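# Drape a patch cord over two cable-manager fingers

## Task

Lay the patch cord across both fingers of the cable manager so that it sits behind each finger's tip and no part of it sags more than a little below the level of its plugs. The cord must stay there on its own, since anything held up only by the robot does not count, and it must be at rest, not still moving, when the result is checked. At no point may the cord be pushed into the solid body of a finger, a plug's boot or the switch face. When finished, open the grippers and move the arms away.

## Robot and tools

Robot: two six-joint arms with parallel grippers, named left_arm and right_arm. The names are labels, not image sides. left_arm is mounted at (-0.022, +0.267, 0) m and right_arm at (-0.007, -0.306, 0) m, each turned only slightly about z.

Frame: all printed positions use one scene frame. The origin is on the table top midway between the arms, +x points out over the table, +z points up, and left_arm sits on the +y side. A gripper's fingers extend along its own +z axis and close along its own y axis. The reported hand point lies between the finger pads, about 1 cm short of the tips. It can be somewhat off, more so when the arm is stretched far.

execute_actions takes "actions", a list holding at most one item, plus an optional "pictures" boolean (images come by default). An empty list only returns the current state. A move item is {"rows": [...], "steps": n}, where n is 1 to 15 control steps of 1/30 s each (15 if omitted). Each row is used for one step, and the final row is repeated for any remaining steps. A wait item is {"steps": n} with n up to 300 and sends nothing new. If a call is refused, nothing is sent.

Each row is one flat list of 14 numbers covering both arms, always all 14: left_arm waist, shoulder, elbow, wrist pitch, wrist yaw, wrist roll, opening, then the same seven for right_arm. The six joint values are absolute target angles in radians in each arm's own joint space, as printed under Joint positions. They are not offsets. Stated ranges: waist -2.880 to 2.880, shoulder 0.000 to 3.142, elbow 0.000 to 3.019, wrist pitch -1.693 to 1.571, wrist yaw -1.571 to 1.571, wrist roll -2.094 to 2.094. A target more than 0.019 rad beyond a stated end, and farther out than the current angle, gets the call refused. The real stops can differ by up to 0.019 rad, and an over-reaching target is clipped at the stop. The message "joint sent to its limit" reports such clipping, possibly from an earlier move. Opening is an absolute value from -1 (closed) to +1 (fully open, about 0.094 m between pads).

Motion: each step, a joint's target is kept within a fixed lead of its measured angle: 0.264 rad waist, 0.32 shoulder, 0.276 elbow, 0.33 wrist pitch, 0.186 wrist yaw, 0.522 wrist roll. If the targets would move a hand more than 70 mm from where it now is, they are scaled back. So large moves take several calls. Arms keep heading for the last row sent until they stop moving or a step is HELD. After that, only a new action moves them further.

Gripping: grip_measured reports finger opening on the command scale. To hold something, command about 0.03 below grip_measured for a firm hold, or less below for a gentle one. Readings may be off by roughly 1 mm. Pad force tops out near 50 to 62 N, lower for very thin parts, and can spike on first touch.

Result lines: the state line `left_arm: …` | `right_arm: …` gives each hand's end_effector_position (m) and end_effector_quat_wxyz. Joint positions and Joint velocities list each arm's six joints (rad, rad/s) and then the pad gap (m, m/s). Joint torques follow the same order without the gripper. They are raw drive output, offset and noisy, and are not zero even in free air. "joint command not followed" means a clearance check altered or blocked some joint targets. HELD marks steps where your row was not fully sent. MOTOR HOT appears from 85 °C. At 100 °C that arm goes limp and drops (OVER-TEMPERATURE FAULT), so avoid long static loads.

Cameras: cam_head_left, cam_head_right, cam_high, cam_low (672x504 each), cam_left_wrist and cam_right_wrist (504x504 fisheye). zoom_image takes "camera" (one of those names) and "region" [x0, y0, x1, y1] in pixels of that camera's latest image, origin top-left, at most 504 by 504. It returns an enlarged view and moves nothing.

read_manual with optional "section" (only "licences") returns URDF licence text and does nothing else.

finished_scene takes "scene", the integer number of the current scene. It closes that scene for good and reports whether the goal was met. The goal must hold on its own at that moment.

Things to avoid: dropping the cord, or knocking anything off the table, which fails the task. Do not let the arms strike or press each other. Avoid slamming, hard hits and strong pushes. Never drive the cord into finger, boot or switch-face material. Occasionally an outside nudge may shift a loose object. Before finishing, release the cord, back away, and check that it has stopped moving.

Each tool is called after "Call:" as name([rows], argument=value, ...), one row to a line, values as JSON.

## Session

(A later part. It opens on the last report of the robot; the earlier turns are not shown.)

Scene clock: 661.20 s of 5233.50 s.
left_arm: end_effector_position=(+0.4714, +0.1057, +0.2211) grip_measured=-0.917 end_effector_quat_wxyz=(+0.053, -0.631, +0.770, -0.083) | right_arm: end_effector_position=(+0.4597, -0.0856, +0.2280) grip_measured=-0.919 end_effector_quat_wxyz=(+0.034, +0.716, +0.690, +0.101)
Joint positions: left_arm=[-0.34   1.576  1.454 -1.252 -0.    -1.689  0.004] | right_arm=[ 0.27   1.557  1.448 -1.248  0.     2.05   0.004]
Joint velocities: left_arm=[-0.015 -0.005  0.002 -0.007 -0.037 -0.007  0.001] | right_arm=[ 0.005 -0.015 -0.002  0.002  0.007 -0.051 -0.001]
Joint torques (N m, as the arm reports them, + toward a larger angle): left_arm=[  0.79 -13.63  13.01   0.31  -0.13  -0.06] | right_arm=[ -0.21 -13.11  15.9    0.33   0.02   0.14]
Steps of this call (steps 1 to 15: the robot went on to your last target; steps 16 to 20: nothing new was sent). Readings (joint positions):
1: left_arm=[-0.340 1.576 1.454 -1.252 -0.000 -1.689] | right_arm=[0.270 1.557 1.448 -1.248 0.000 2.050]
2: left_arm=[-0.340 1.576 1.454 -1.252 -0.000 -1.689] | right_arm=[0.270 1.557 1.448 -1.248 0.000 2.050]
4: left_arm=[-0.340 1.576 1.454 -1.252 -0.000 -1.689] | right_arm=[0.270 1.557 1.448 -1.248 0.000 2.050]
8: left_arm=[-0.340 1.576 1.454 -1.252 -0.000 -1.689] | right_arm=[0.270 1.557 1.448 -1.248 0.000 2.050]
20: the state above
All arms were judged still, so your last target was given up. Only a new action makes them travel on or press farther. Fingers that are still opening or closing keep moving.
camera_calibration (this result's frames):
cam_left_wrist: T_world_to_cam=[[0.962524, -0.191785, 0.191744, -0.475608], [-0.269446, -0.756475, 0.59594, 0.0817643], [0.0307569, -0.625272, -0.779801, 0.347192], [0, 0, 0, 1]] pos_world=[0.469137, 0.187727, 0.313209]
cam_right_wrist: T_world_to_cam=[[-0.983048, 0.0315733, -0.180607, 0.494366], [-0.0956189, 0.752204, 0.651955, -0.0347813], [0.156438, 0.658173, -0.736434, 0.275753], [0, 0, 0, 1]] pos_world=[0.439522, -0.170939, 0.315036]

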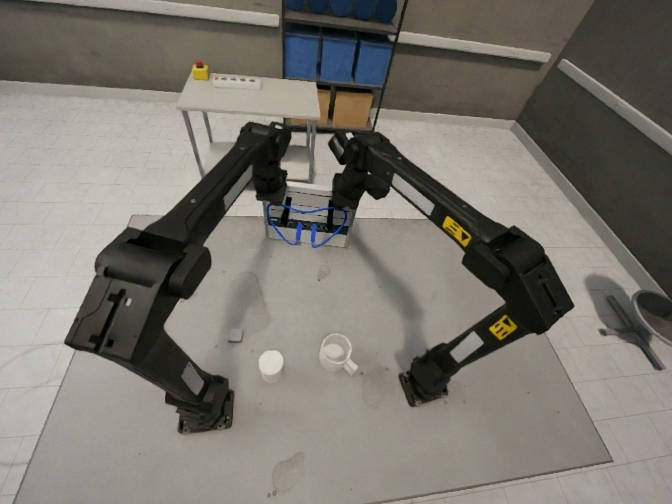

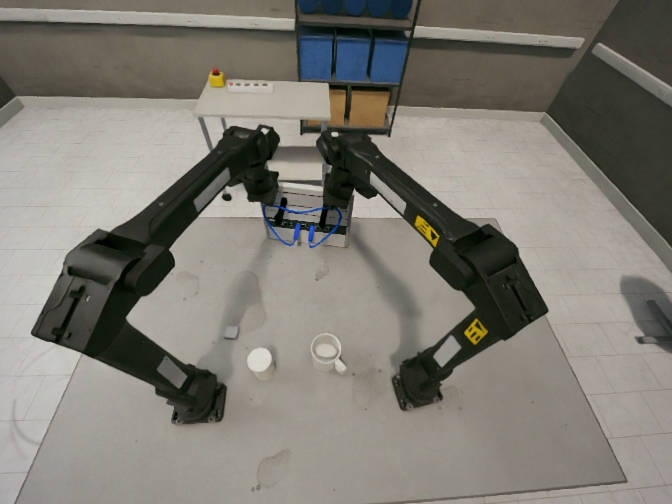

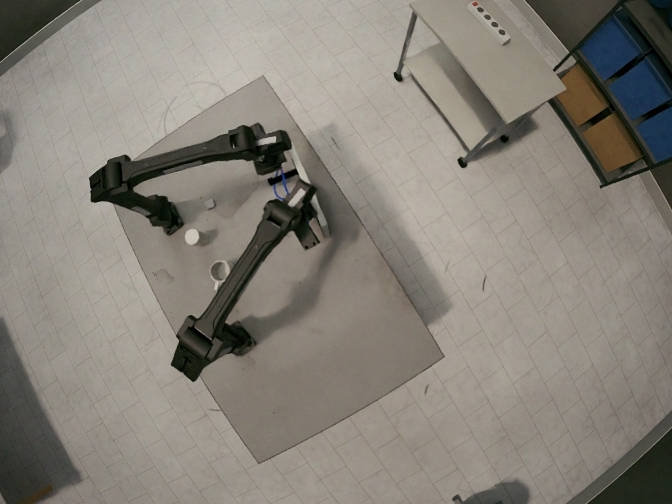

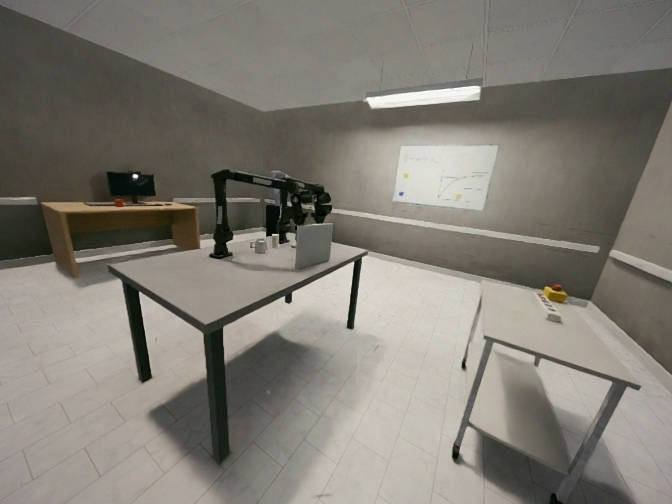

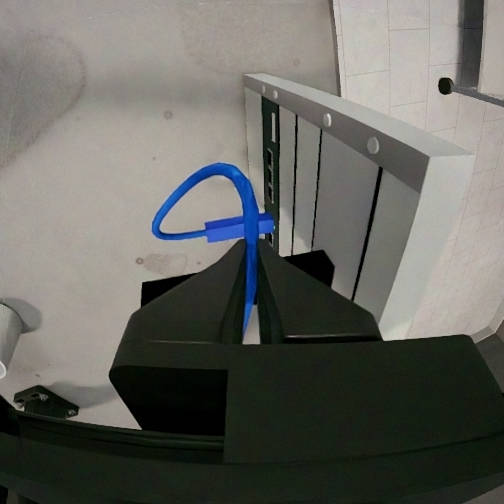

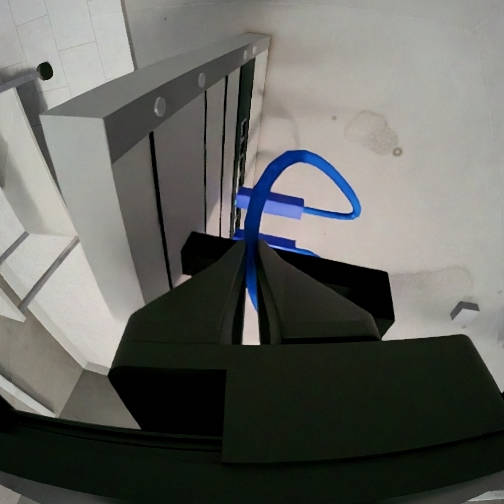

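Call:
execute_actions([
  {"rows":[[-0.338,1.570,1.452,-1.25,0,-1.70,-0.935,0.272,1.553,1.445,-1.245,0,2.06,-0.935],[-0.34,1.565,1.444,-1.247,0,-1.70,-0.935,0.275,1.547,1.435,-1.24,0,2.06,-0.935],[-0.342,1.56,1.435,-1.244,0,-1.70,-0.935,0.278,1.541,1.424,-1.235,0,2.06,-0.935],[-0.344,1.554,1.426,-1.241,0,-1.70,-0.935,0.281,1.535,1.413,-1.23,0,2.06,-0.935],[-0.346,1.548,1.417,-1.238,0,-1.70,-0.935,0.284,1.529,1.402,-1.225,0,2.06,-0.935],[-0.348,1.542,1.408,-1.235,0,-1.70,-0.935,0.286,1.522,1.391,-1.22,0,2.06,-0.935],[-0.35,1.536,1.399,-1.232,0,-1.70,-0.935,0.288,1.516,1.38,-1.215,0,2.06,-0.935],[-0.352,1.53,1.39,-1.229,0,-1.70,-0.935,0.29,1.509,1.369,-1.21,0,2.06,-0.935],[-0.354,1.525,1.381,-1.226,0,-1.70,-0.935,0.292,1.503,1.358,-1.205,0,2.06,-0.935],[-0.356,1.52,1.372,-1.223,0,-1.70,-0.935,0.294,1.496,1.348,-1.20,0,2.06,-0.935],[-0.358,1.515,1.364,-1.22,0,-1.70,-0.935,0.295,1.49,1.338,-1.195,0,2.06,-0.935]],"steps":15},
], pictures=false)

Call:
execute_actions([
  {"steps":20},
])

Call:
zoom_image(camera="cam_head_left", region=[220, 160, 400, 295])

Scene clock: 687.00 s of 5233.50 s.
left_arm: end_effector_position=(+0.4459, +0.1105, +0.2156) grip_measured=-0.917 end_effector_quat_wxyz=(+0.050, -0.629, +0.772, -0.080) | right_arm: end_effector_position=(+0.4345, -0.0851, +0.2259) grip_measured=-0.919 end_effector_quat_wxyz=(+0.035, +0.708, +0.697, +0.111)
Joint positions: left_arm=[-0.346  1.518  1.373 -1.238  0.001 -1.689  0.004] | right_arm=[ 0.293  1.488  1.361 -1.211 -0.001  2.051  0.004]
Joint velocities: left_arm=[-0.005 -0.044 -0.017  0.007 -0.037 -0.022  0.001] | right_arm=[-0.015 -0.015 -0.012  0.027  0.007 -0.037 -0.   ]
Joint torques (N m, as the arm reports them, + toward a larger angle): left_arm=[ -0.61 -12.29   8.22   1.32  -0.16  -0.05] | right_arm=[  1.18 -12.81   8.21   1.53   0.11   0.16]
Steps of this call (steps 1 to 90: nothing new was sent; then 22.30 s passed at rest; steps 91 to 105: all 15 steps of this action). Readings (joint positions):
91: left_arm=[-0.340 1.576 1.454 -1.252 -0.000 -1.689] | right_arm=[0.270 1.557 1.448 -1.248 0.000 2.050]
92: left_arm=[-0.340 1.576 1.453 -1.252 -0.000 -1.689] | right_arm=[0.270 1.557 1.448 -1.248 0.000 2.050]
94: left_arm=[-0.340 1.573 1.446 -1.252 -0.000 -1.689] | right_arm=[0.270 1.556 1.443 -1.247 0.000 2.050]
98: left_arm=[-0.340 1.554 1.411 -1.249 0.001 -1.689] | right_arm=[0.275 1.532 1.413 -1.227 -0.001 2.051]
105: the state above

Scene clock: 687.67 s of 5233.50 s.
left_arm: end_effector_position=(+0.4460, +0.1105, +0.2157) grip_measured=-0.917 end_effector_quat_wxyz=(+0.050, -0.629, +0.772, -0.080) | right_arm: end_effector_position=(+0.4347, -0.0850, +0.2260) grip_measured=-0.919 end_effector_quat_wxyz=(+0.035, +0.708, +0.697, +0.111)
Joint positions: left_arm=[-0.346  1.517  1.372 -1.237  0.001 -1.689  0.004] | right_arm=[ 0.293  1.488  1.361 -1.21  -0.001  2.051  0.004]
Joint velocities: left_arm=[-0.005 -0.015 -0.002 -0.002  0.037 -0.007 -0.001] | right_arm=[-0.005  0.005 -0.007  0.002 -0.022  0.022  0.001]
Joint torques (N m, as the arm reports them, + toward a larger angle): left_arm=[ -1.07 -12.28   8.3    1.27  -0.22  -0.04] | right_arm=[  0.63 -13.14   8.14   1.64   0.1    0.11]
Steps of this call (steps 1 to 15: the robot went on to your last target; steps 16 to 20: nothing new was sent). Readings (joint positions):
1: left_arm=[-0.346 1.517 1.373 -1.238 0.001 -1.689] | right_arm=[0.293 1.488 1.361 -1.211 -0.001 2.051]
2: left_arm=[-0.346 1.517 1.373 -1.237 0.001 -1.689] | right_arm=[0.293 1.488 1.361 -1.210 -0.001 2.051]
4: left_arm=[-0.346 1.517 1.372 -1.237 0.001 -1.689] | right_arm=[0.293 1.488 1.361 -1.210 -0.001 2.051]
8: left_arm=[-0.346 1.517 1.372 -1.237 0.001 -1.689] | right_arm=[0.293 1.488 1.361 -1.210 -0.001 2.051]
20: the state above
All arms were judged still, so your last target was given up. Only a new action makes them travel on or press farther. Fingers that are still opening or closing keep moving.
camera_calibration (this result's frames):
cam_left_wrist: T_world_to_cam=[[0.962891, -0.197382, 0.184067, -0.447107], [-0.269068, -0.755218, 0.597702, 0.0810591], [0.0210353, -0.625049, -0.780302, 0.351191], [0, 0, 0, 1]] pos_world=[0.444938, 0.192478, 0.307884]
cam_right_wrist: T_world_to_cam=[[-0.980096, 0.0130345, -0.198095, 0.470494], [-0.12313, 0.742815, 0.658076, -0.0264575], [0.155726, 0.669369, -0.726426, 0.276782], [0, 0, 0, 1]] pos_world=[0.41477, -0.171749, 0.311675]

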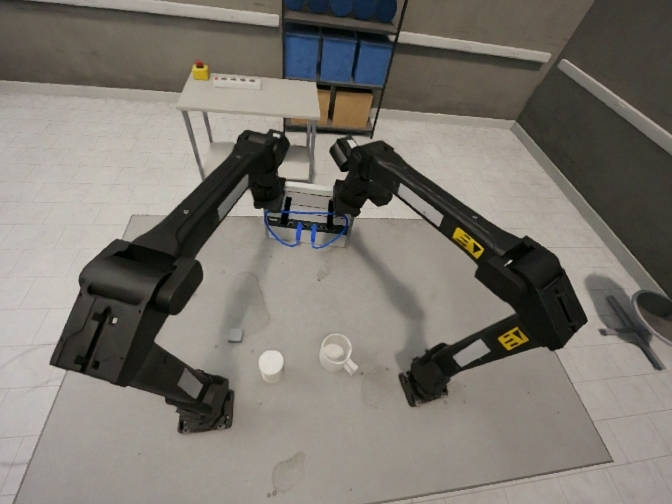

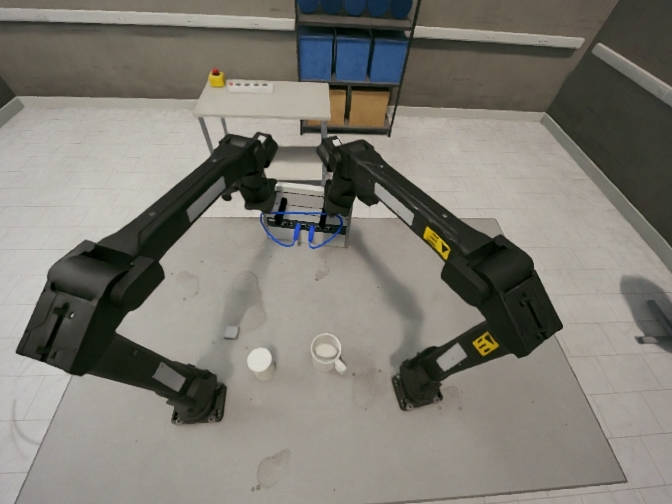

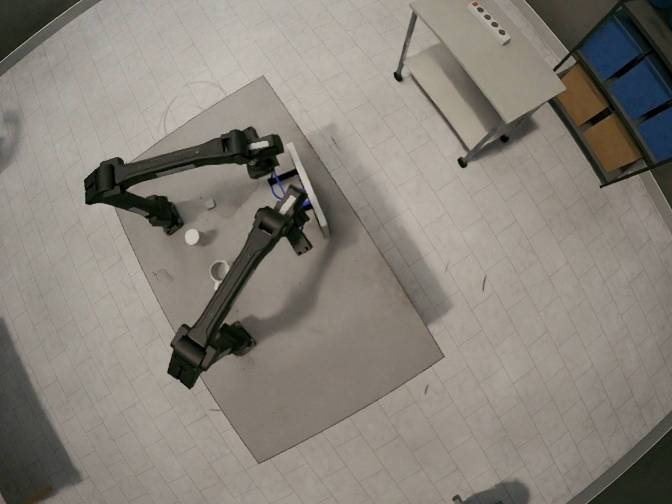

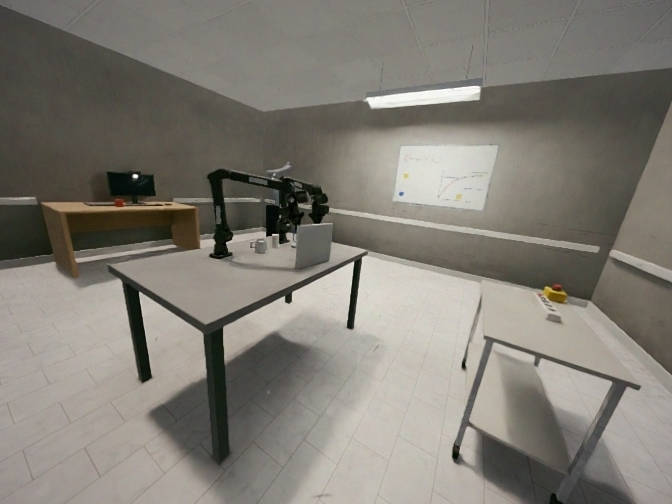

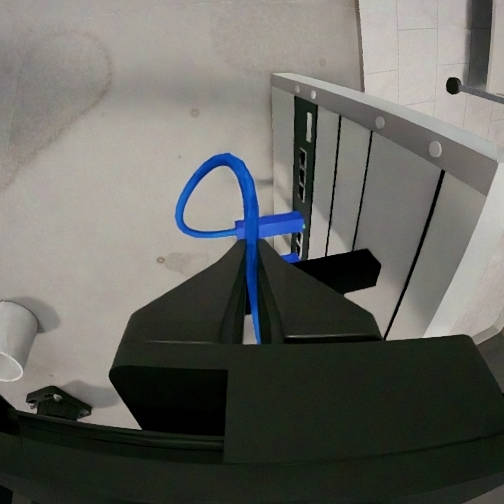

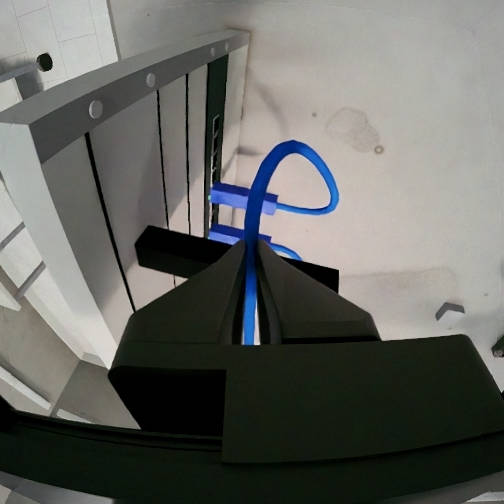

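Region (220, 160, 400, 295) of cam_head_left's 672x504 image, scaled by 2.800, with more detail than that image has; it fills the top 378 rows of this view, and the rest is white.

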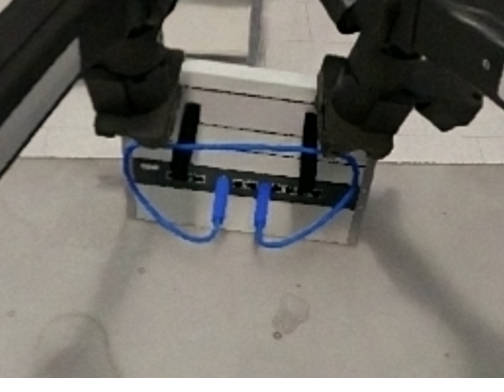

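Call:
execute_actions([
  {"rows":[[-0.346,1.517,1.372,-1.237,0,-1.69,-0.90,0.293,1.488,1.358,-1.21,0,2.05,-0.90],[-0.346,1.517,1.372,-1.237,0,-1.69,-0.885,0.293,1.488,1.358,-1.21,0,2.05,-0.885],[-0.346,1.517,1.372,-1.237,0,-1.69,-0.87,0.293,1.488,1.358,-1.21,0,2.05,-0.87],[-0.346,1.517,1.372,-1.237,0,-1.69,-0.85,0.293,1.488,1.358,-1.21,0,2.05,-0.85],[-0.346,1.517,1.372,-1.237,0,-1.69,-0.82,0.293,1.488,1.358,-1.21,0,2.05,-0.82],[-0.346,1.517,1.372,-1.237,0,-1.69,-0.79,0.293,1.488,1.358,-1.21,0,2.05,-0.79],[-0.346,1.517,1.372,-1.237,0,-1.69,-0.75,0.293,1.488,1.358,-1.21,0,2.05,-0.75],[-0.346,1.517,1.372,-1.237,0,-1.69,-0.71,0.293,1.488,1.358,-1.21,0,2.05,-0.71],[-0.346,1.517,1.372,-1.237,0,-1.69,-0.67,0.293,1.488,1.358,-1.21,0,2.05,-0.67],[-0.346,1.517,1.372,-1.237,0,-1.69,-0.63,0.293,1.488,1.358,-1.21,0,2.05,-0.63],[-0.346,1.517,1.372,-1.237,0,-1.69,-0.59,0.293,1.488,1.358,-1.21,0,2.05,-0.59],[-0.346,1.517,1.372,-1.237,0,-1.69,-0.55,0.293,1.488,1.358,-1.21,0,2.05,-0.55],[-0.346,1.517,1.372,-1.237,0,-1.69,-0.5,0.293,1.488,1.358,-1.21,0,2.05,-0.5],[-0.346,1.517,1.372,-1.237,0,-1.69,-0.45,0.293,1.488,1.358,-1.21,0,2.05,-0.45],[-0.346,1.517,1.372,-1.237,0,-1.69,-0.4,0.293,1.488,1.358,-1.21,0,2.05,-0.4]],"steps":15},
], pictures=false)

Call:
execute_actions([
  {"steps":45},
])

Call:
zoom_image(camera="cam_head_left", region=[220, 160, 400, 295])

Scene clock: 709.87 s of 5233.50 s.
left_arm: end_effector_position=(+0.4460, +0.1105, +0.2157) grip_measured=-0.423 end_effector_quat_wxyz=(+0.050, -0.629, +0.772, -0.080) | right_arm: end_effector_position=(+0.4347, -0.0850, +0.2260) grip_measured=-0.423 end_effector_quat_wxyz=(+0.035, +0.708, +0.697, +0.111)
Joint positions: left_arm=[-0.346  1.517  1.372 -1.237  0.001 -1.689  0.027] | right_arm=[ 0.293  1.488  1.361 -1.21  -0.001  2.051  0.027]
Joint velocities: left_arm=[-0.015 -0.005  0.012  0.007  0.022  0.007  0.041] | right_arm=[-0.005 -0.005 -0.012  0.007 -0.022 -0.007  0.044]
Joint torques (N m, as the arm reports them, + toward a larger angle): left_arm=[ -0.38 -11.85   9.07   0.6   -0.18   0.04] | right_arm=[  0.49 -13.8    9.94   1.04   0.12   0.01]
Steps of this call (steps 1 to 90: nothing new was sent; then 18.70 s passed at rest; steps 91 to 105: all 15 steps of this action). Readings (joint positions):
91: left_arm=[-0.346 1.517 1.372 -1.237 0.001 -1.689] | right_arm=[0.293 1.488 1.361 -1.210 -0.001 2.051]
92: left_arm=[-0.346 1.517 1.372 -1.237 0.001 -1.689] | right_arm=[0.293 1.488 1.361 -1.210 -0.001 2.051]
94: left_arm=[-0.346 1.517 1.372 -1.237 0.001 -1.689] | right_arm=[0.293 1.488 1.361 -1.210 -0.001 2.051]
98: left_arm=[-0.346 1.517 1.372 -1.237 0.001 -1.689] | right_arm=[0.293 1.488 1.361 -1.210 -0.001 2.051]
105: the state above

Scene clock: 711.37 s of 5233.50 s.
left_arm: end_effector_position=(+0.4460, +0.1105, +0.2157) grip_measured=-0.402 end_effector_quat_wxyz=(+0.050, -0.629, +0.772, -0.080) | right_arm: end_effector_position=(+0.4347, -0.0850, +0.2260) grip_measured=-0.402 end_effector_quat_wxyz=(+0.035, +0.708, +0.697, +0.111)
Joint positions: left_arm=[-0.346  1.517  1.372 -1.237  0.001 -1.689  0.028] | right_arm=[ 0.293  1.488  1.361 -1.21  -0.001  2.051  0.028]
Joint velocities: left_arm=[-0.005 -0.005 -0.027 -0.002 -0.037 -0.022 -0.001] | right_arm=[-0.005 -0.005 -0.007 -0.012 -0.022 -0.081 -0.   ]
Joint torques (N m, as the arm reports them, + toward a larger angle): left_arm=[ -0.23 -12.18   9.14   0.6   -0.19   0.05] | right_arm=[ -0.01 -12.87  10.04   1.03   0.08   0.04]
Steps of this call (steps 1 to 15: the robot went on to your last target; steps 16 to 45: nothing new was sent). Readings (joint positions):
1: left_arm=[-0.346 1.517 1.372 -1.237 0.001 -1.689] | right_arm=[0.293 1.488 1.361 -1.210 -0.001 2.051]
2: left_arm=[-0.346 1.517 1.372 -1.237 0.001 -1.689] | right_arm=[0.293 1.488 1.361 -1.210 -0.001 2.051]
4: left_arm=[-0.346 1.517 1.372 -1.237 0.001 -1.689] | right_arm=[0.293 1.488 1.361 -1.210 -0.001 2.051]
8: left_arm=[-0.346 1.517 1.372 -1.237 0.001 -1.689] | right_arm=[0.293 1.488 1.361 -1.210 -0.001 2.051]
45: the state above
All arms were judged still, so your last target was given up. Only a new action makes them travel on or press farther. Fingers that are still opening or closing keep moving.
camera_calibration (this result's frames):
cam_left_wrist: T_world_to_cam=[[0.962891, -0.197382, 0.184067, -0.447107], [-0.269068, -0.755218, 0.597702, 0.0810591], [0.0210353, -0.625049, -0.780302, 0.351191], [0, 0, 0, 1]] pos_world=[0.444938, 0.192478, 0.307884]
cam_right_wrist: T_world_to_cam=[[-0.980096, 0.0130345, -0.198095, 0.470494], [-0.12313, 0.742815, 0.658076, -0.0264575], [0.155726, 0.669369, -0.726426, 0.276782], [0, 0, 0, 1]] pos_world=[0.41477, -0.171749, 0.311675]

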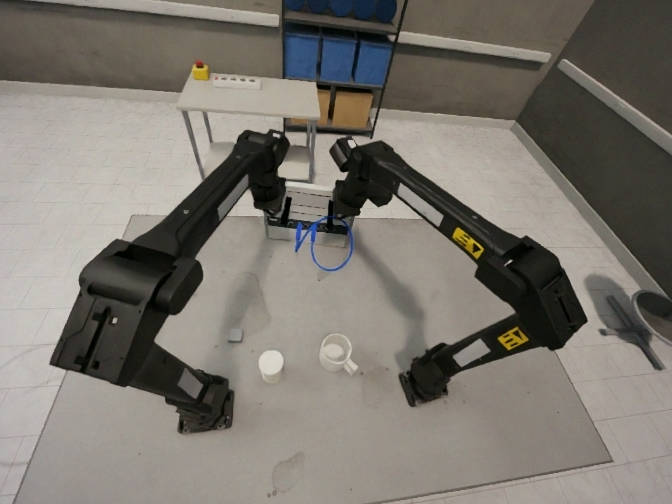

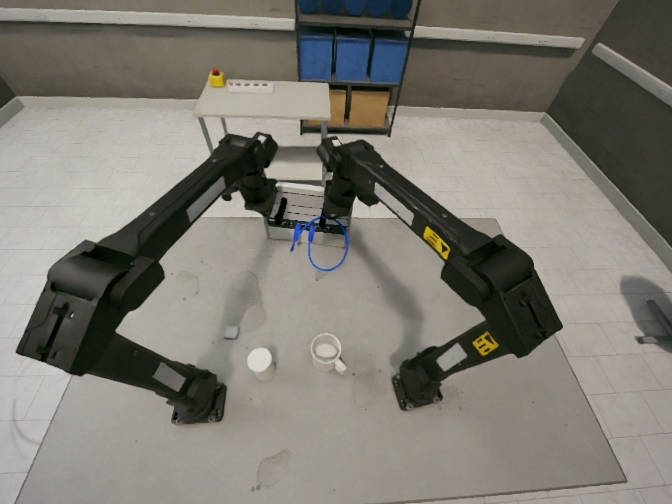

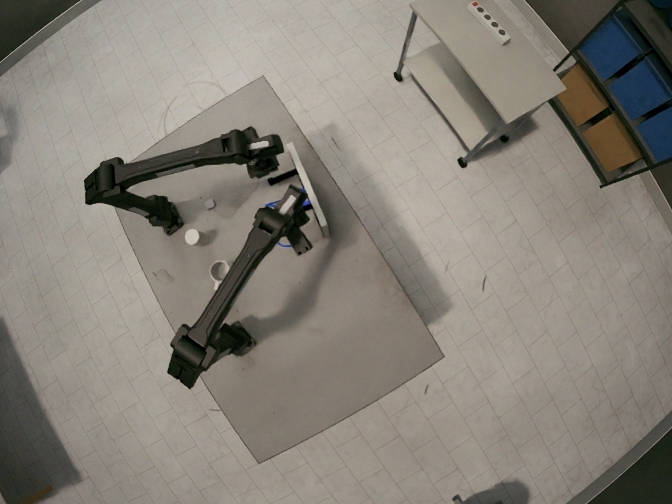

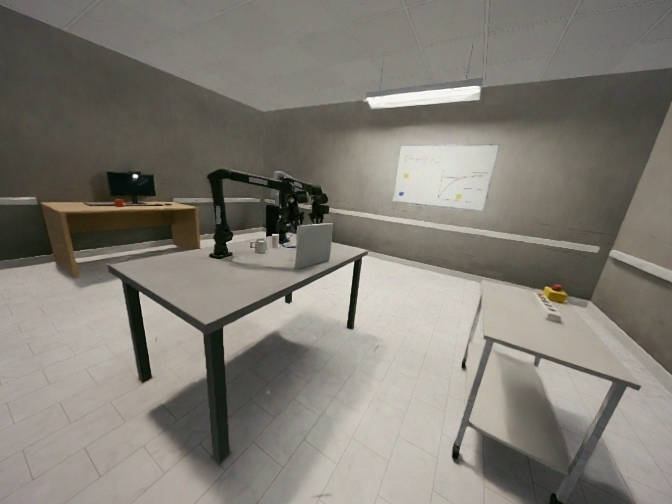

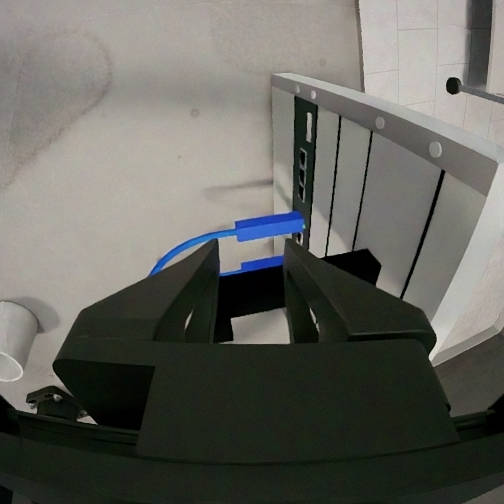

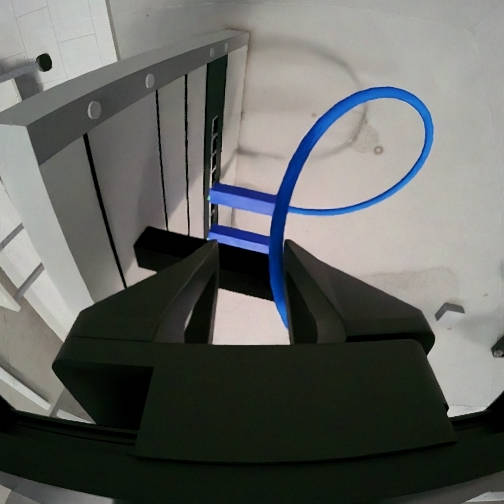

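Region (220, 160, 400, 295) of cam_head_left's 672x504 image, scaled by 2.800, with more detail than that image has; it fills the top 378 rows of this view, and the rest is white.

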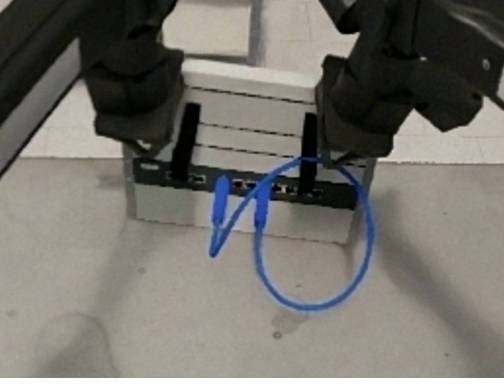

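Call:
execute_actions([
  {"rows":[[-0.33,1.40,1.40,-1.3,0,-1.5,-0.2,0.293,1.488,1.358,-1.21,0,2.05,-0.935]],"steps":15},
], pictures=false)

Call:
execute_actions([
  {"rows":[[-0.3,1.25,1.2,-1.2,0,-0.9,-0.2,0.31,1.44,1.36,-1.24,0,2.05,-0.935],[-0.3,1.25,1.2,-1.2,0,-0.9,-0.2,0.33,1.40,1.36,-1.26,0,2.05,-0.935],[-0.3,1.25,1.2,-1.2,0,-0.9,-0.2,0.35,1.37,1.35,-1.26,0,2.05,-0.935],[-0.3,1.25,1.2,-1.2,0,-0.9,-0.2,0.38,1.35,1.33,-1.26,0,2.03,-0.935]],"steps":15},
], pictures=false)

Call:
execute_actions([
  {"rows":[[-0.3,1.2,0.9,-1.0,0,-0.9,-0.2,0.42,1.33,1.22,-1.2,0,2.05,-0.935],[-0.3,1.2,0.9,-1.0,0,-0.9,-0.2,0.46,1.32,1.14,-1.13,0,2.05,-0.935],[-0.3,1.2,0.9,-1.0,0,-0.9,-0.2,0.50,1.31,1.06,-1.06,0,2.05,-0.935],[-0.3,1.2,0.9,-1.0,0,-0.9,-0.2,0.55,1.30,0.98,-0.99,0,2.05,-0.935],[-0.3,1.2,0.9,-1.0,0,-0.9,-0.2,0.60,1.30,0.90,-0.92,0,2.05,-0.935],[-0.3,1.2,0.9,-1.0,0,-0.9,-0.2,0.65,1.30,0.82,-0.84,0,2.05,-0.935],[-0.3,1.2,0.9,-1.0,0,-0.9,-0.2,0.70,1.30,0.74,-0.76,0,2.05,-0.935],[-0.3,1.2,0.9,-1.0,0,-0.9,-0.2,0.75,1.30,0.70,-0.72,0,2.05,-0.935]],"steps":15},
], pictures=false)

Call:
execute_actions([
  {"rows":[[-0.3,1.2,0.9,-1.0,0,-0.9,-0.2,0.75,1.30,0.70,-0.72,0,2.05,-0.935],[-0.3,1.2,0.9,-1.0,0,-0.9,-0.2,0.75,1.30,0.70,-0.72,0,2.05,-0.935],[-0.3,1.2,0.9,-1.0,0,-0.9,-0.2,0.75,1.30,0.70,-0.72,0,2.05,-0.935],[-0.3,1.2,0.9,-1.0,0,-0.9,-0.2,0.75,1.30,0.70,-0.72,0,2.05,-0.935],[-0.3,1.2,0.9,-1.0,0,-0.9,-0.2,0.75,1.30,0.70,-0.72,0,2.05,-0.935],[-0.3,1.2,0.9,-1.0,0,-0.9,-0.2,0.75,1.30,0.70,-0.72,0,2.05,-0.2]],"steps":15},
], pictures=false)

Call:
execute_actions([
  {"rows":[[-0.3,1.2,0.9,-1.0,0,-0.9,-0.2,0.62,1.15,0.70,-0.85,0,1.23,-0.2]],"steps":15},
], pictures=false)

Call:
execute_actions([
  {"rows":[[-0.625,1.16,0.56,-0.68,0,-0.9,-0.2,0.62,1.22,0.60,-0.67,0,1.23,-0.2]],"steps":15},
], pictures=false)

Call:
execute_actions([
  {"steps":30},
])

Scene clock: 743.30 s of 5233.50 s.
left_arm: end_effector_position=(+0.4198, +0.1199, +0.2744) grip_measured=-0.202 end_effector_quat_wxyz=(+0.082, -0.559, +0.818, -0.109) | right_arm: end_effector_position=(+0.4347, -0.0850, +0.2260) grip_measured=-0.920 end_effector_quat_wxyz=(+0.035, +0.708, +0.697, +0.111)
Joint positions: left_arm=[-0.345  1.382  1.371 -1.287  0.001 -1.519  0.037] | right_arm=[ 0.293  1.488  1.361 -1.21  -0.001  2.051  0.004]
Joint velocities: left_arm=[-0.005  0.103 -0.002 -0.012 -0.007  0.037  0.001] | right_arm=[ 0.015 -0.005 -0.002  0.002 -0.022  0.007  0.001]
Joint torques (N m, as the arm reports them, + toward a larger angle): left_arm=[ 1.01 -9.01 11.74  0.29 -0.19  0.15] | right_arm=[  0.84 -13.16  10.29   1.05   0.07   0.03]
Steps of this call (steps 1 to 840: nothing new was sent; then 3.43 s passed at rest; steps 841 to 855: all 15 steps of this action). Readings (joint positions):
841: left_arm=[-0.346 1.509 1.372 -1.245 0.001 -1.659] | right_arm=[0.293 1.488 1.361 -1.210 -0.001 2.051]
842: left_arm=[-0.346 1.499 1.371 -1.262 0.001 -1.630] | right_arm=[0.293 1.488 1.361 -1.210 -0.001 2.051]
844: left_arm=[-0.345 1.462 1.371 -1.279 0.001 -1.587] | right_arm=[0.293 1.488 1.361 -1.210 -0.001 2.051]
848: left_arm=[-0.345 1.387 1.371 -1.286 0.001 -1.543] | right_arm=[0.293 1.488 1.361 -1.210 -0.001 2.051]
855: the state above

Scene clock: 743.80 s of 5233.50 s.
left_arm: end_effector_position=(+0.3794, +0.1497, +0.2550) grip_measured=-0.202 end_effector_quat_wxyz=(+0.122, -0.316, +0.937, -0.086) | right_arm: end_effector_position=(+0.3839, -0.0618, +0.2833) grip_measured=-0.920 end_effector_quat_wxyz=(+0.044, +0.666, +0.727, +0.158)
Joint positions: left_arm=[-0.308  1.243  1.189 -1.217  0.001 -0.934  0.037] | right_arm=[ 0.388  1.335  1.339 -1.245 -0.     2.042  0.004]
Joint velocities: left_arm=[-0.005 -0.005 -0.012 -0.012 -0.007  0.139 -0.001] | right_arm=[-0.034  0.034 -0.002 -0.046  0.066 -0.022  0.001]
Joint torques (N m, as the arm reports them, + toward a larger angle): left_arm=[-0.21 -8.24 10.37  1.48 -0.18  0.12] | right_arm=[ -0.13 -10.04  10.1    0.77   0.04  -0.03]
Steps of this call (steps 1 to 15: all 15 steps of this action). Readings (joint positions):
1: left_arm=[-0.342 1.371 1.345 -1.262 0.001 -1.431] | right_arm=[0.293 1.487 1.361 -1.213 -0.001 2.051]
2: left_arm=[-0.338 1.344 1.295 -1.231 0.001 -1.330] | right_arm=[0.296 1.483 1.361 -1.221 -0.001 2.051]
4: left_arm=[-0.324 1.292 1.213 -1.223 0.001 -1.179] | right_arm=[0.314 1.459 1.352 -1.234 0.001 2.049]
8: left_arm=[-0.308 1.248 1.189 -1.219 0.001 -1.021] | right_arm=[0.375 1.380 1.339 -1.244 0.001 2.045]
15: the state above

Scene clock: 744.30 s of 5233.50 s.
left_arm: end_effector_position=(+0.3302, +0.1640, +0.1453) grip_measured=-0.202 end_effector_quat_wxyz=(+0.092, -0.307, +0.945, -0.064) | right_arm: end_effector_position=(+0.2012, -0.0245, +0.0528) grip_measured=-0.927 end_effector_quat_wxyz=(+0.012, +0.523, +0.846, +0.100)
Joint positions: left_arm=[-0.308  1.208  0.878 -1.017  0.001 -0.913  0.037] | right_arm=[ 0.768  1.308  0.693 -0.755  0.009  2.047  0.003]
Joint velocities: left_arm=[-0.005 -0.005 -0.002 -0.002  0.022 -0.037 -0.   ] | right_arm=[-0.063  0.034 -0.212  0.198 -0.286  0.022 -0.012]
Joint torques (N m, as the arm reports them, + toward a larger angle): left_arm=[ 0.31 -8.3  10.66  1.27 -0.19  0.1 ] | right_arm=[-1.1  -8.76 10.22  1.45 -0.04  0.05]
Steps of this call (steps 1 to 15: all 15 steps of this action). Readings (joint positions):
1: left_arm=[-0.308 1.237 1.161 -1.177 0.001 -0.931] | right_arm=[0.389 1.335 1.324 -1.234 0.001 2.042]
2: left_arm=[-0.308 1.218 1.110 -1.120 0.001 -0.928] | right_arm=[0.396 1.325 1.290 -1.206 0.002 2.042]
4: left_arm=[-0.308 1.192 0.993 -1.057 0.001 -0.923] | right_arm=[0.426 1.306 1.191 -1.141 0.003 2.042]
8: left_arm=[-0.308 1.206 0.880 -1.039 0.001 -0.917] | right_arm=[0.552 1.303 0.984 -0.974 0.003 2.042]
15: the state above

Scene clock: 744.80 s of 5233.50 s.
left_arm: end_effector_position=(+0.3303, +0.1640, +0.1453) grip_measured=-0.202 end_effector_quat_wxyz=(+0.092, -0.307, +0.945, -0.064) | right_arm: end_effector_position=(+0.2049, -0.0246, +0.0524) grip_measured=-0.202 end_effector_quat_wxyz=(+0.010, +0.528, +0.843, +0.106)
Joint positions: left_arm=[-0.308  1.208  0.878 -1.017  0.001 -0.912  0.037] | right_arm=[ 0.756  1.308  0.69  -0.74   0.002  2.047  0.038]
Joint velocities: left_arm=[-0.015  0.005 -0.002  0.002  0.022 -0.051 -0.001] | right_arm=[-0.015 -0.015 -0.002  0.002 -0.022 -0.037 -0.   ]
Joint torques (N m, as the arm reports them, + toward a larger angle): left_arm=[ 0.25 -8.03 10.64  1.38 -0.18  0.13] | right_arm=[-0.71 -8.64  9.43  1.83 -0.04  0.1 ]
Steps of this call (steps 1 to 15: all 15 steps of this action). Readings (joint positions):
1: left_arm=[-0.308 1.208 0.878 -1.017 0.001 -0.913] | right_arm=[0.767 1.308 0.690 -0.752 0.004 2.047]
2: left_arm=[-0.308 1.208 0.878 -1.017 0.001 -0.912] | right_arm=[0.765 1.308 0.690 -0.751 0.003 2.047]
4: left_arm=[-0.308 1.208 0.878 -1.017 0.001 -0.912] | right_arm=[0.759 1.308 0.690 -0.742 0.003 2.047]
8: left_arm=[-0.308 1.208 0.878 -1.017 0.001 -0.912] | right_arm=[0.756 1.308 0.690 -0.740 0.003 2.047]
15: the state above

Scene clock: 745.30 s of 5233.50 s.
left_arm: end_effector_position=(+0.3303, +0.1640, +0.1453) grip_measured=-0.202 end_effector_quat_wxyz=(+0.092, -0.307, +0.945, -0.064) | right_arm: end_effector_position=(+0.2328, -0.0671, +0.1014) grip_measured=-0.202 end_effector_quat_wxyz=(+0.075, +0.241, +0.960, +0.123)
Joint positions: left_arm=[-0.308  1.208  0.878 -1.017  0.001 -0.912  0.037] | right_arm=[ 0.614  1.138  0.689 -0.834  0.002  1.277  0.038]
Joint velocities: left_arm=[ 0.005 -0.005 -0.012 -0.007  0.022  0.007 -0.001] | right_arm=[ 0.015  0.024 -0.012  0.012 -0.051 -0.227 -0.001]
Joint torques (N m, as the arm reports them, + toward a larger angle): left_arm=[ 0.35 -7.9  10.65  1.38 -0.18  0.12] | right_arm=[ 0.6  -5.86 10.43  0.4  -0.02 -0.07]
Steps of this call (steps 1 to 15: all 15 steps of this action). Readings (joint positions):
1: left_arm=[-0.308 1.208 0.878 -1.017 0.001 -0.912] | right_arm=[0.744 1.298 0.690 -0.759 -0.004 1.961]
2: left_arm=[-0.308 1.208 0.878 -1.017 0.001 -0.912] | right_arm=[0.717 1.277 0.690 -0.788 -0.005 1.861]
4: left_arm=[-0.308 1.208 0.878 -1.017 0.001 -0.912] | right_arm=[0.649 1.216 0.689 -0.822 -0.001 1.662]
8: left_arm=[-0.308 1.208 0.878 -1.017 0.001 -0.912] | right_arm=[0.604 1.131 0.689 -0.831 0.002 1.413]
15: the state above

Scene clock: 745.80 s of 5233.50 s.
left_arm: end_effector_position=(+0.2272, +0.0902, +0.0439) grip_measured=-0.202 end_effector_quat_wxyz=(+0.088, -0.146, +0.982, -0.086) | right_arm: end_effector_position=(+0.2255, -0.0743, +0.0470) grip_measured=-0.202 end_effector_quat_wxyz=(+0.067, +0.225, +0.966, +0.106)
Joint positions: left_arm=[-0.639  1.167  0.543 -0.699  0.003 -0.91   0.037] | right_arm=[ 0.614  1.229  0.599 -0.691  0.002  1.242  0.038]
Joint velocities: left_arm=[ 0.024 -0.005 -0.002  0.051 -0.007 -0.022 -0.   ] | right_arm=[-0.024 -0.015 -0.007  0.027  0.095  0.037 -0.002]
Joint torques (N m, as the arm reports them, + toward a larger angle): left_arm=[ 1.56 -5.87  9.39  1.51 -0.23  0.14] | right_arm=[ 1.08 -7.95  8.75  1.94  0.   -0.06]
Steps of this call (steps 1 to 15: all 15 steps of this action). Readings (joint positions):
1: left_arm=[-0.318 1.203 0.856 -0.974 -0.003 -0.912] | right_arm=[0.614 1.142 0.678 -0.801 0.002 1.270]
2: left_arm=[-0.343 1.190 0.817 -0.909 -0.004 -0.912] | right_arm=[0.614 1.150 0.661 -0.752 0.002 1.263]
4: left_arm=[-0.425 1.173 0.727 -0.826 -0.004 -0.912] | right_arm=[0.614 1.181 0.632 -0.707 0.002 1.255]
8: left_arm=[-0.617 1.168 0.570 -0.723 0.003 -0.911] | right_arm=[0.614 1.227 0.601 -0.698 0.002 1.247]
15: the state above

Scene clock: 746.80 s of 5233.50 s.
left_arm: end_effector_position=(+0.2276, +0.0901, +0.0439) grip_measured=-0.202 end_effector_quat_wxyz=(+0.089, -0.146, +0.981, -0.087) | right_arm: end_effector_position=(+0.2255, -0.0743, +0.0470) grip_measured=-0.202 end_effector_quat_wxyz=(+0.067, +0.224, +0.967, +0.105)
Joint positions: left_arm=[-0.639  1.167  0.543 -0.698  0.003 -0.91   0.037] | right_arm=[ 0.614  1.229  0.599 -0.691  0.002  1.241  0.038]
Joint velocities: left_arm=[-0.005 -0.024 -0.002 -0.002  0.007  0.007 -0.   ] | right_arm=[ 0.005  0.005 -0.027 -0.002 -0.022  0.081  0.001]
Joint torques (N m, as the arm reports them, + toward a larger angle): left_arm=[ 0.81 -6.24  9.34  1.45 -0.22  0.13] | right_arm=[ 1.64 -8.32  8.94  1.99 -0.1  -0.09]
Steps of this call (steps 1 to 15: the robot went on to your last target; steps 16 to 30: nothing new was sent). Readings (joint positions):
1: left_arm=[-0.639 1.167 0.543 -0.698 0.003 -0.910] | right_arm=[0.614 1.229 0.599 -0.691 0.002 1.242]
2: left_arm=[-0.639 1.167 0.543 -0.698 0.003 -0.910] | right_arm=[0.614 1.229 0.599 -0.691 0.002 1.242]
4: left_arm=[-0.639 1.167 0.543 -0.698 0.003 -0.910] | right_arm=[0.614 1.229 0.599 -0.691 0.002 1.242]
8: left_arm=[-0.639 1.167 0.543 -0.698 0.003 -0.910] | right_arm=[0.614 1.229 0.599 -0.691 0.002 1.242]
30: the state above
All arms were judged still, so your last target was given up. Only a new action makes them travel on or press farther. Fingers that are still opening or closing keep moving.
camera_calibration (this result's frames):
cam_left_wrist: T_world_to_cam=[[0.270977, -0.942867, 0.193839, 0.0149914], [-0.878335, -0.159806, 0.450544, 0.201019], [-0.393827, -0.292343, -0.871456, 0.277492], [0, 0, 0, 1]] pos_world=[0.281783, 0.127381, 0.148348]
cam_right_wrist: T_world_to_cam=[[-0.408981, -0.884489, -0.224531, 0.0356372], [-0.826538, 0.25477, 0.501923, 0.187253], [-0.386742, 0.390861, -0.83526, 0.278883], [0, 0, 0, 1]] pos_world=[0.277202, -0.12519, 0.146955]

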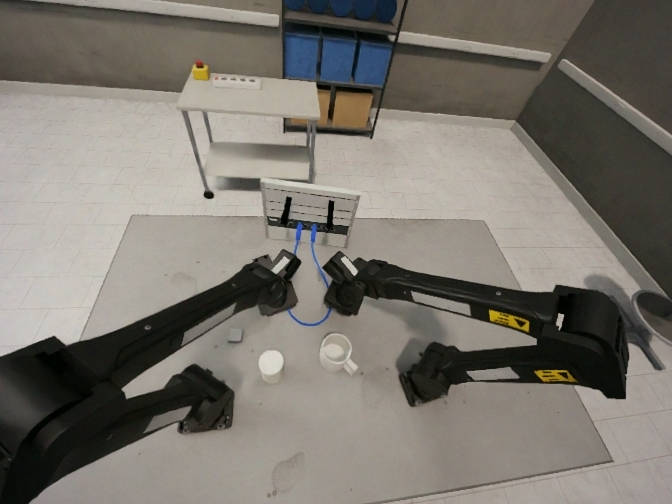

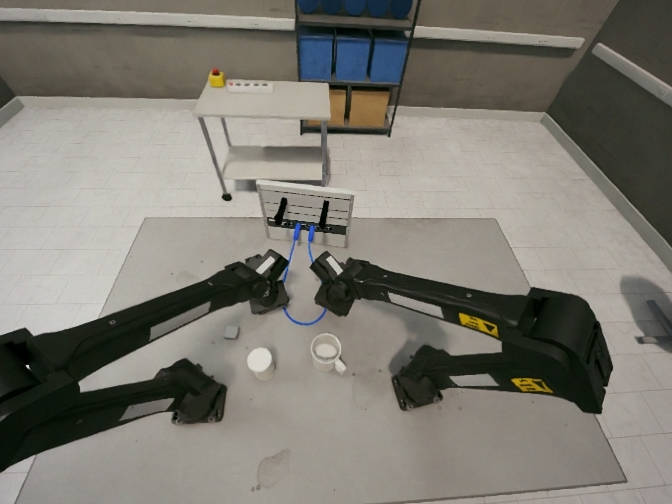

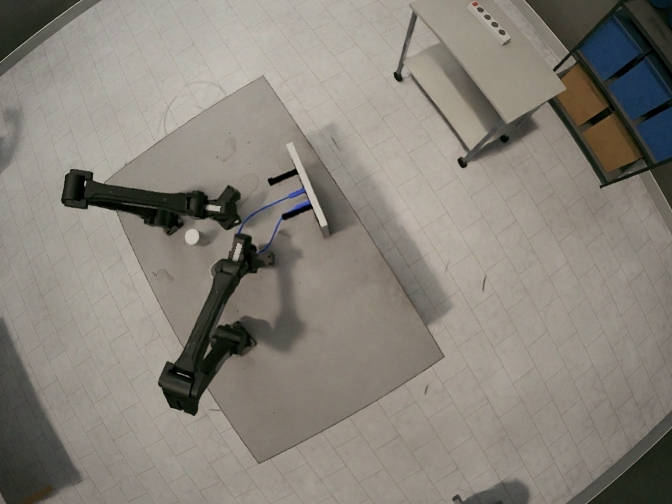

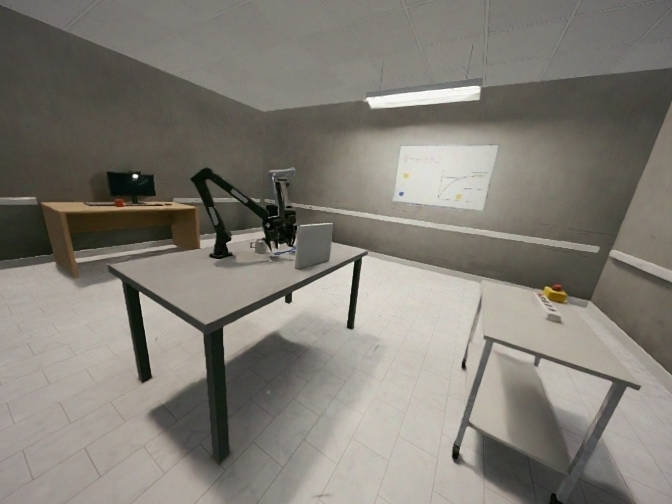

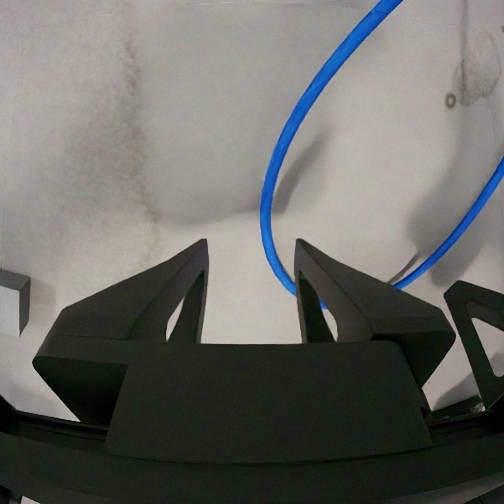

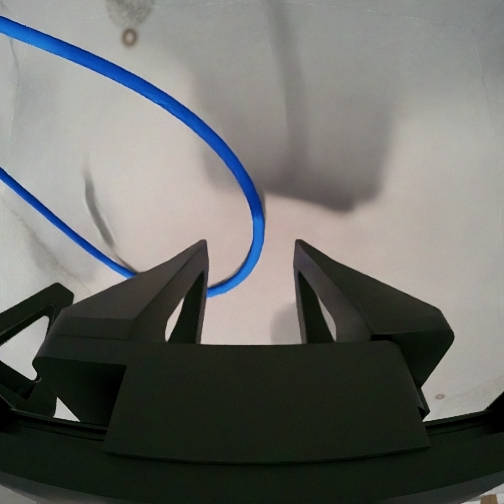

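Call:
execute_actions([
  {"rows":[[-0.69,1.19,0.525,-0.63,0,-1.2,-0.2,0.565,1.255,0.58,-0.61,0,0.85,-0.2]],"steps":15},
], pictures=false)

Call:
execute_actions([
  {"rows":[[-0.69,1.22,0.525,-0.60,0,-1.2,-0.2,0.565,1.285,0.58,-0.58,0,0.85,-0.2],[-0.69,1.22,0.525,-0.60,0,-1.2,-0.2,0.565,1.285,0.58,-0.58,0,0.85,-0.2],[-0.69,1.25,0.525,-0.57,0,-1.2,-0.2,0.565,1.315,0.58,-0.55,0,0.85,-0.2],[-0.69,1.25,0.525,-0.57,0,-1.2,-0.2,0.565,1.315,0.58,-0.55,0,0.85,-0.2],[-0.69,1.28,0.525,-0.545,0,-1.2,-0.2,0.565,1.345,0.58,-0.52,0,0.85,-0.2]],"steps":15},
])

Scene clock: 770.57 s of 5233.50 s.
left_arm: end_effector_position=(+0.2241, +0.0769, +0.0383) grip_measured=-0.202 end_effector_quat_wxyz=(+0.082, -0.255, +0.957, -0.108) | right_arm: end_effector_position=(+0.2436, -0.0789, +0.0440) grip_measured=-0.202 end_effector_quat_wxyz=(+0.100, +0.068, +0.987, +0.104)
Joint positions: left_arm=[-0.681  1.182  0.531 -0.647  0.001 -1.178  0.037] | right_arm=[ 0.566  1.243  0.593 -0.632 -0.     0.875  0.038]
Joint velocities: left_arm=[-0.024 -0.015 -0.002 -0.002  0.081 -0.11   0.001] | right_arm=[ 0.005 -0.005 -0.012  0.002 -0.007 -0.154 -0.001]
Joint torques (N m, as the arm reports them, + toward a larger angle): left_arm=[-0.96 -5.13  7.27  1.61 -0.18 -0.02] | right_arm=[ 1.04 -6.58  7.33  2.08  0.06 -0.09]
Steps of this call (steps 1 to 110: nothing new was sent; then 19.60 s passed at rest; steps 111 to 125: all 15 steps of this action). Readings (joint positions):
111: left_arm=[-0.642 1.167 0.540 -0.687 0.001 -0.957] | right_arm=[0.610 1.229 0.597 -0.679 0.000 1.178]
112: left_arm=[-0.650 1.170 0.537 -0.671 0.001 -1.004] | right_arm=[0.601 1.231 0.594 -0.661 -0.000 1.114]
114: left_arm=[-0.669 1.177 0.534 -0.655 0.001 -1.071] | right_arm=[0.579 1.238 0.593 -0.640 -0.000 1.022]
118: left_arm=[-0.681 1.182 0.531 -0.649 0.001 -1.140] | right_arm=[0.566 1.243 0.593 -0.632 -0.000 0.927]
125: the state above

Scene clock: 771.07 s of 5233.50 s.
left_arm: end_effector_position=(+0.2306, +0.0718, +0.0132) grip_measured=-0.202 end_effector_quat_wxyz=(+0.076, -0.261, +0.957, -0.101) | right_arm: end_effector_position=(+0.2497, -0.0733, +0.0149) grip_measured=-0.202 end_effector_quat_wxyz=(+0.094, +0.061, +0.989, +0.096)
Joint positions: left_arm=[-0.681  1.283  0.528 -0.563  0.001 -1.188  0.037] | right_arm=[ 0.566  1.347  0.588 -0.542 -0.     0.862  0.038]
Joint velocities: left_arm=[-0.005 -0.005 -0.017 -0.007  0.007 -0.051  0.   ] | right_arm=[-0.005 -0.005  0.002  0.027  0.022 -0.007  0.   ]
Joint torques (N m, as the arm reports them, + toward a larger angle): left_arm=[-1.24 -6.66  6.98  1.24 -0.18 -0.03] | right_arm=[ 0.41 -8.73  7.16  2.2   0.   -0.12]
Steps of this call (steps 1 to 15: all 15 steps of this action). Readings (joint positions):
1: left_arm=[-0.681 1.185 0.530 -0.642 0.001 -1.181] | right_arm=[0.566 1.245 0.593 -0.626 -0.000 0.872]
2: left_arm=[-0.681 1.191 0.530 -0.632 0.001 -1.182] | right_arm=[0.566 1.250 0.593 -0.617 -0.000 0.870]
4: left_arm=[-0.681 1.213 0.530 -0.606 0.001 -1.184] | right_arm=[0.566 1.271 0.593 -0.590 -0.000 0.867]
8: left_arm=[-0.681 1.273 0.530 -0.568 0.001 -1.187] | right_arm=[0.566 1.332 0.592 -0.547 -0.000 0.863]
15: the state above
camera_calibration (this result's frames):
cam_left_wrist: T_world_to_cam=[[0.483138, -0.844682, 0.230412, -0.0535388], [-0.805218, -0.32533, 0.495767, 0.209104], [-0.343806, -0.425055, -0.837332, 0.244082], [0, 0, 0, 1]] pos_world=[0.278158, 0.126553, 0.113046]
cam_right_wrist: T_world_to_cam=[[-0.0926979, -0.977074, -0.191662, -0.0470504], [-0.905065, 0.00244601, 0.425267, 0.225361], [-0.415048, 0.212888, -0.884541, 0.255849], [0, 0, 0, 1]] pos_world=[0.305795, -0.10099, 0.121453]

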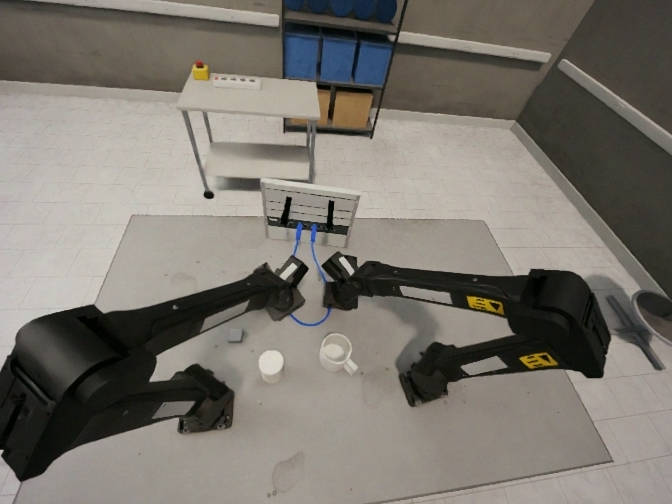

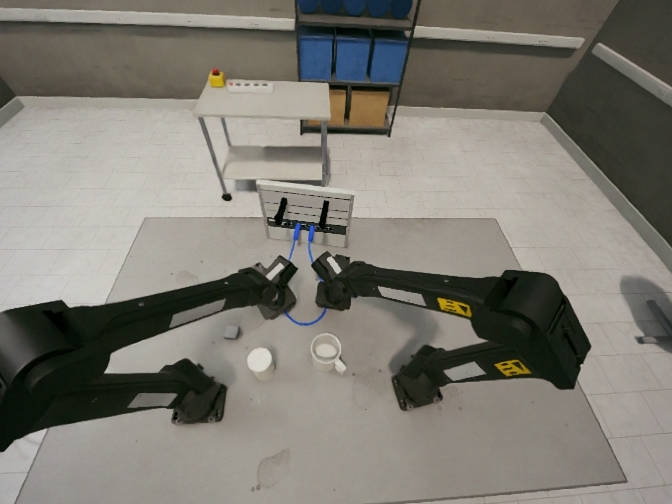

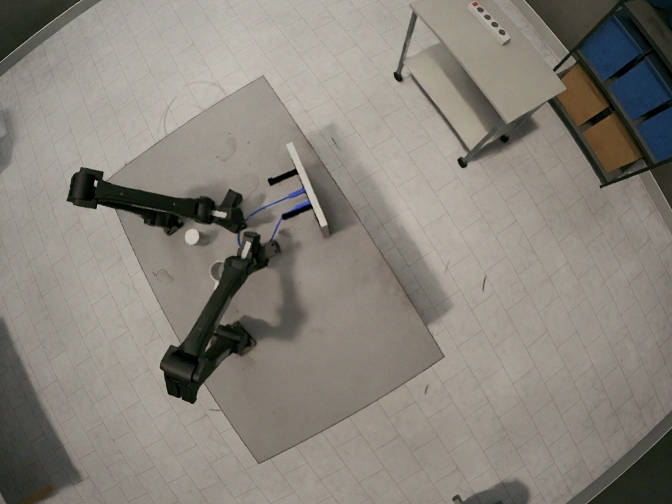

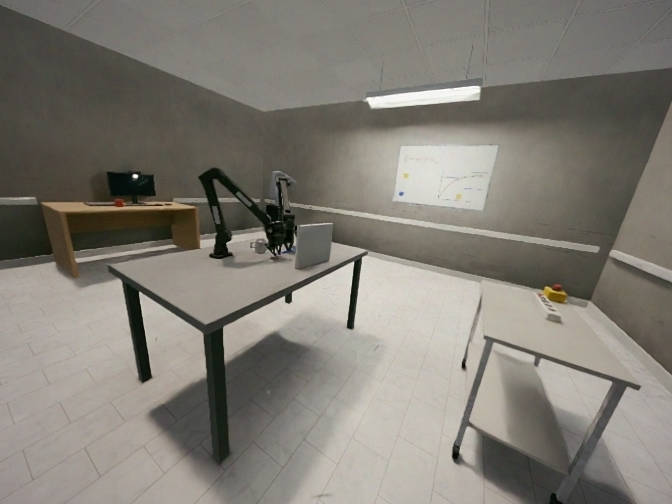

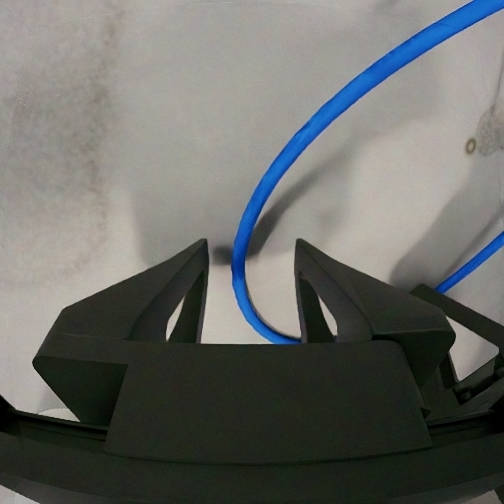

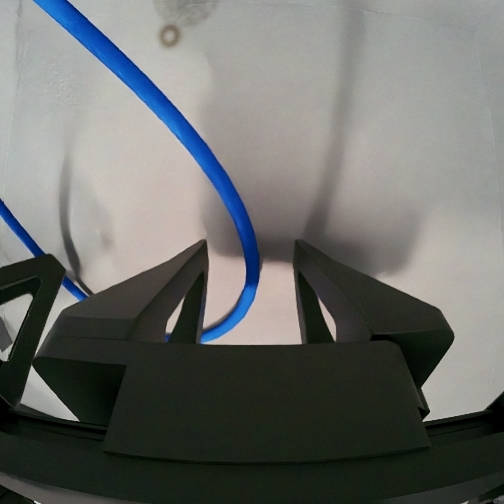

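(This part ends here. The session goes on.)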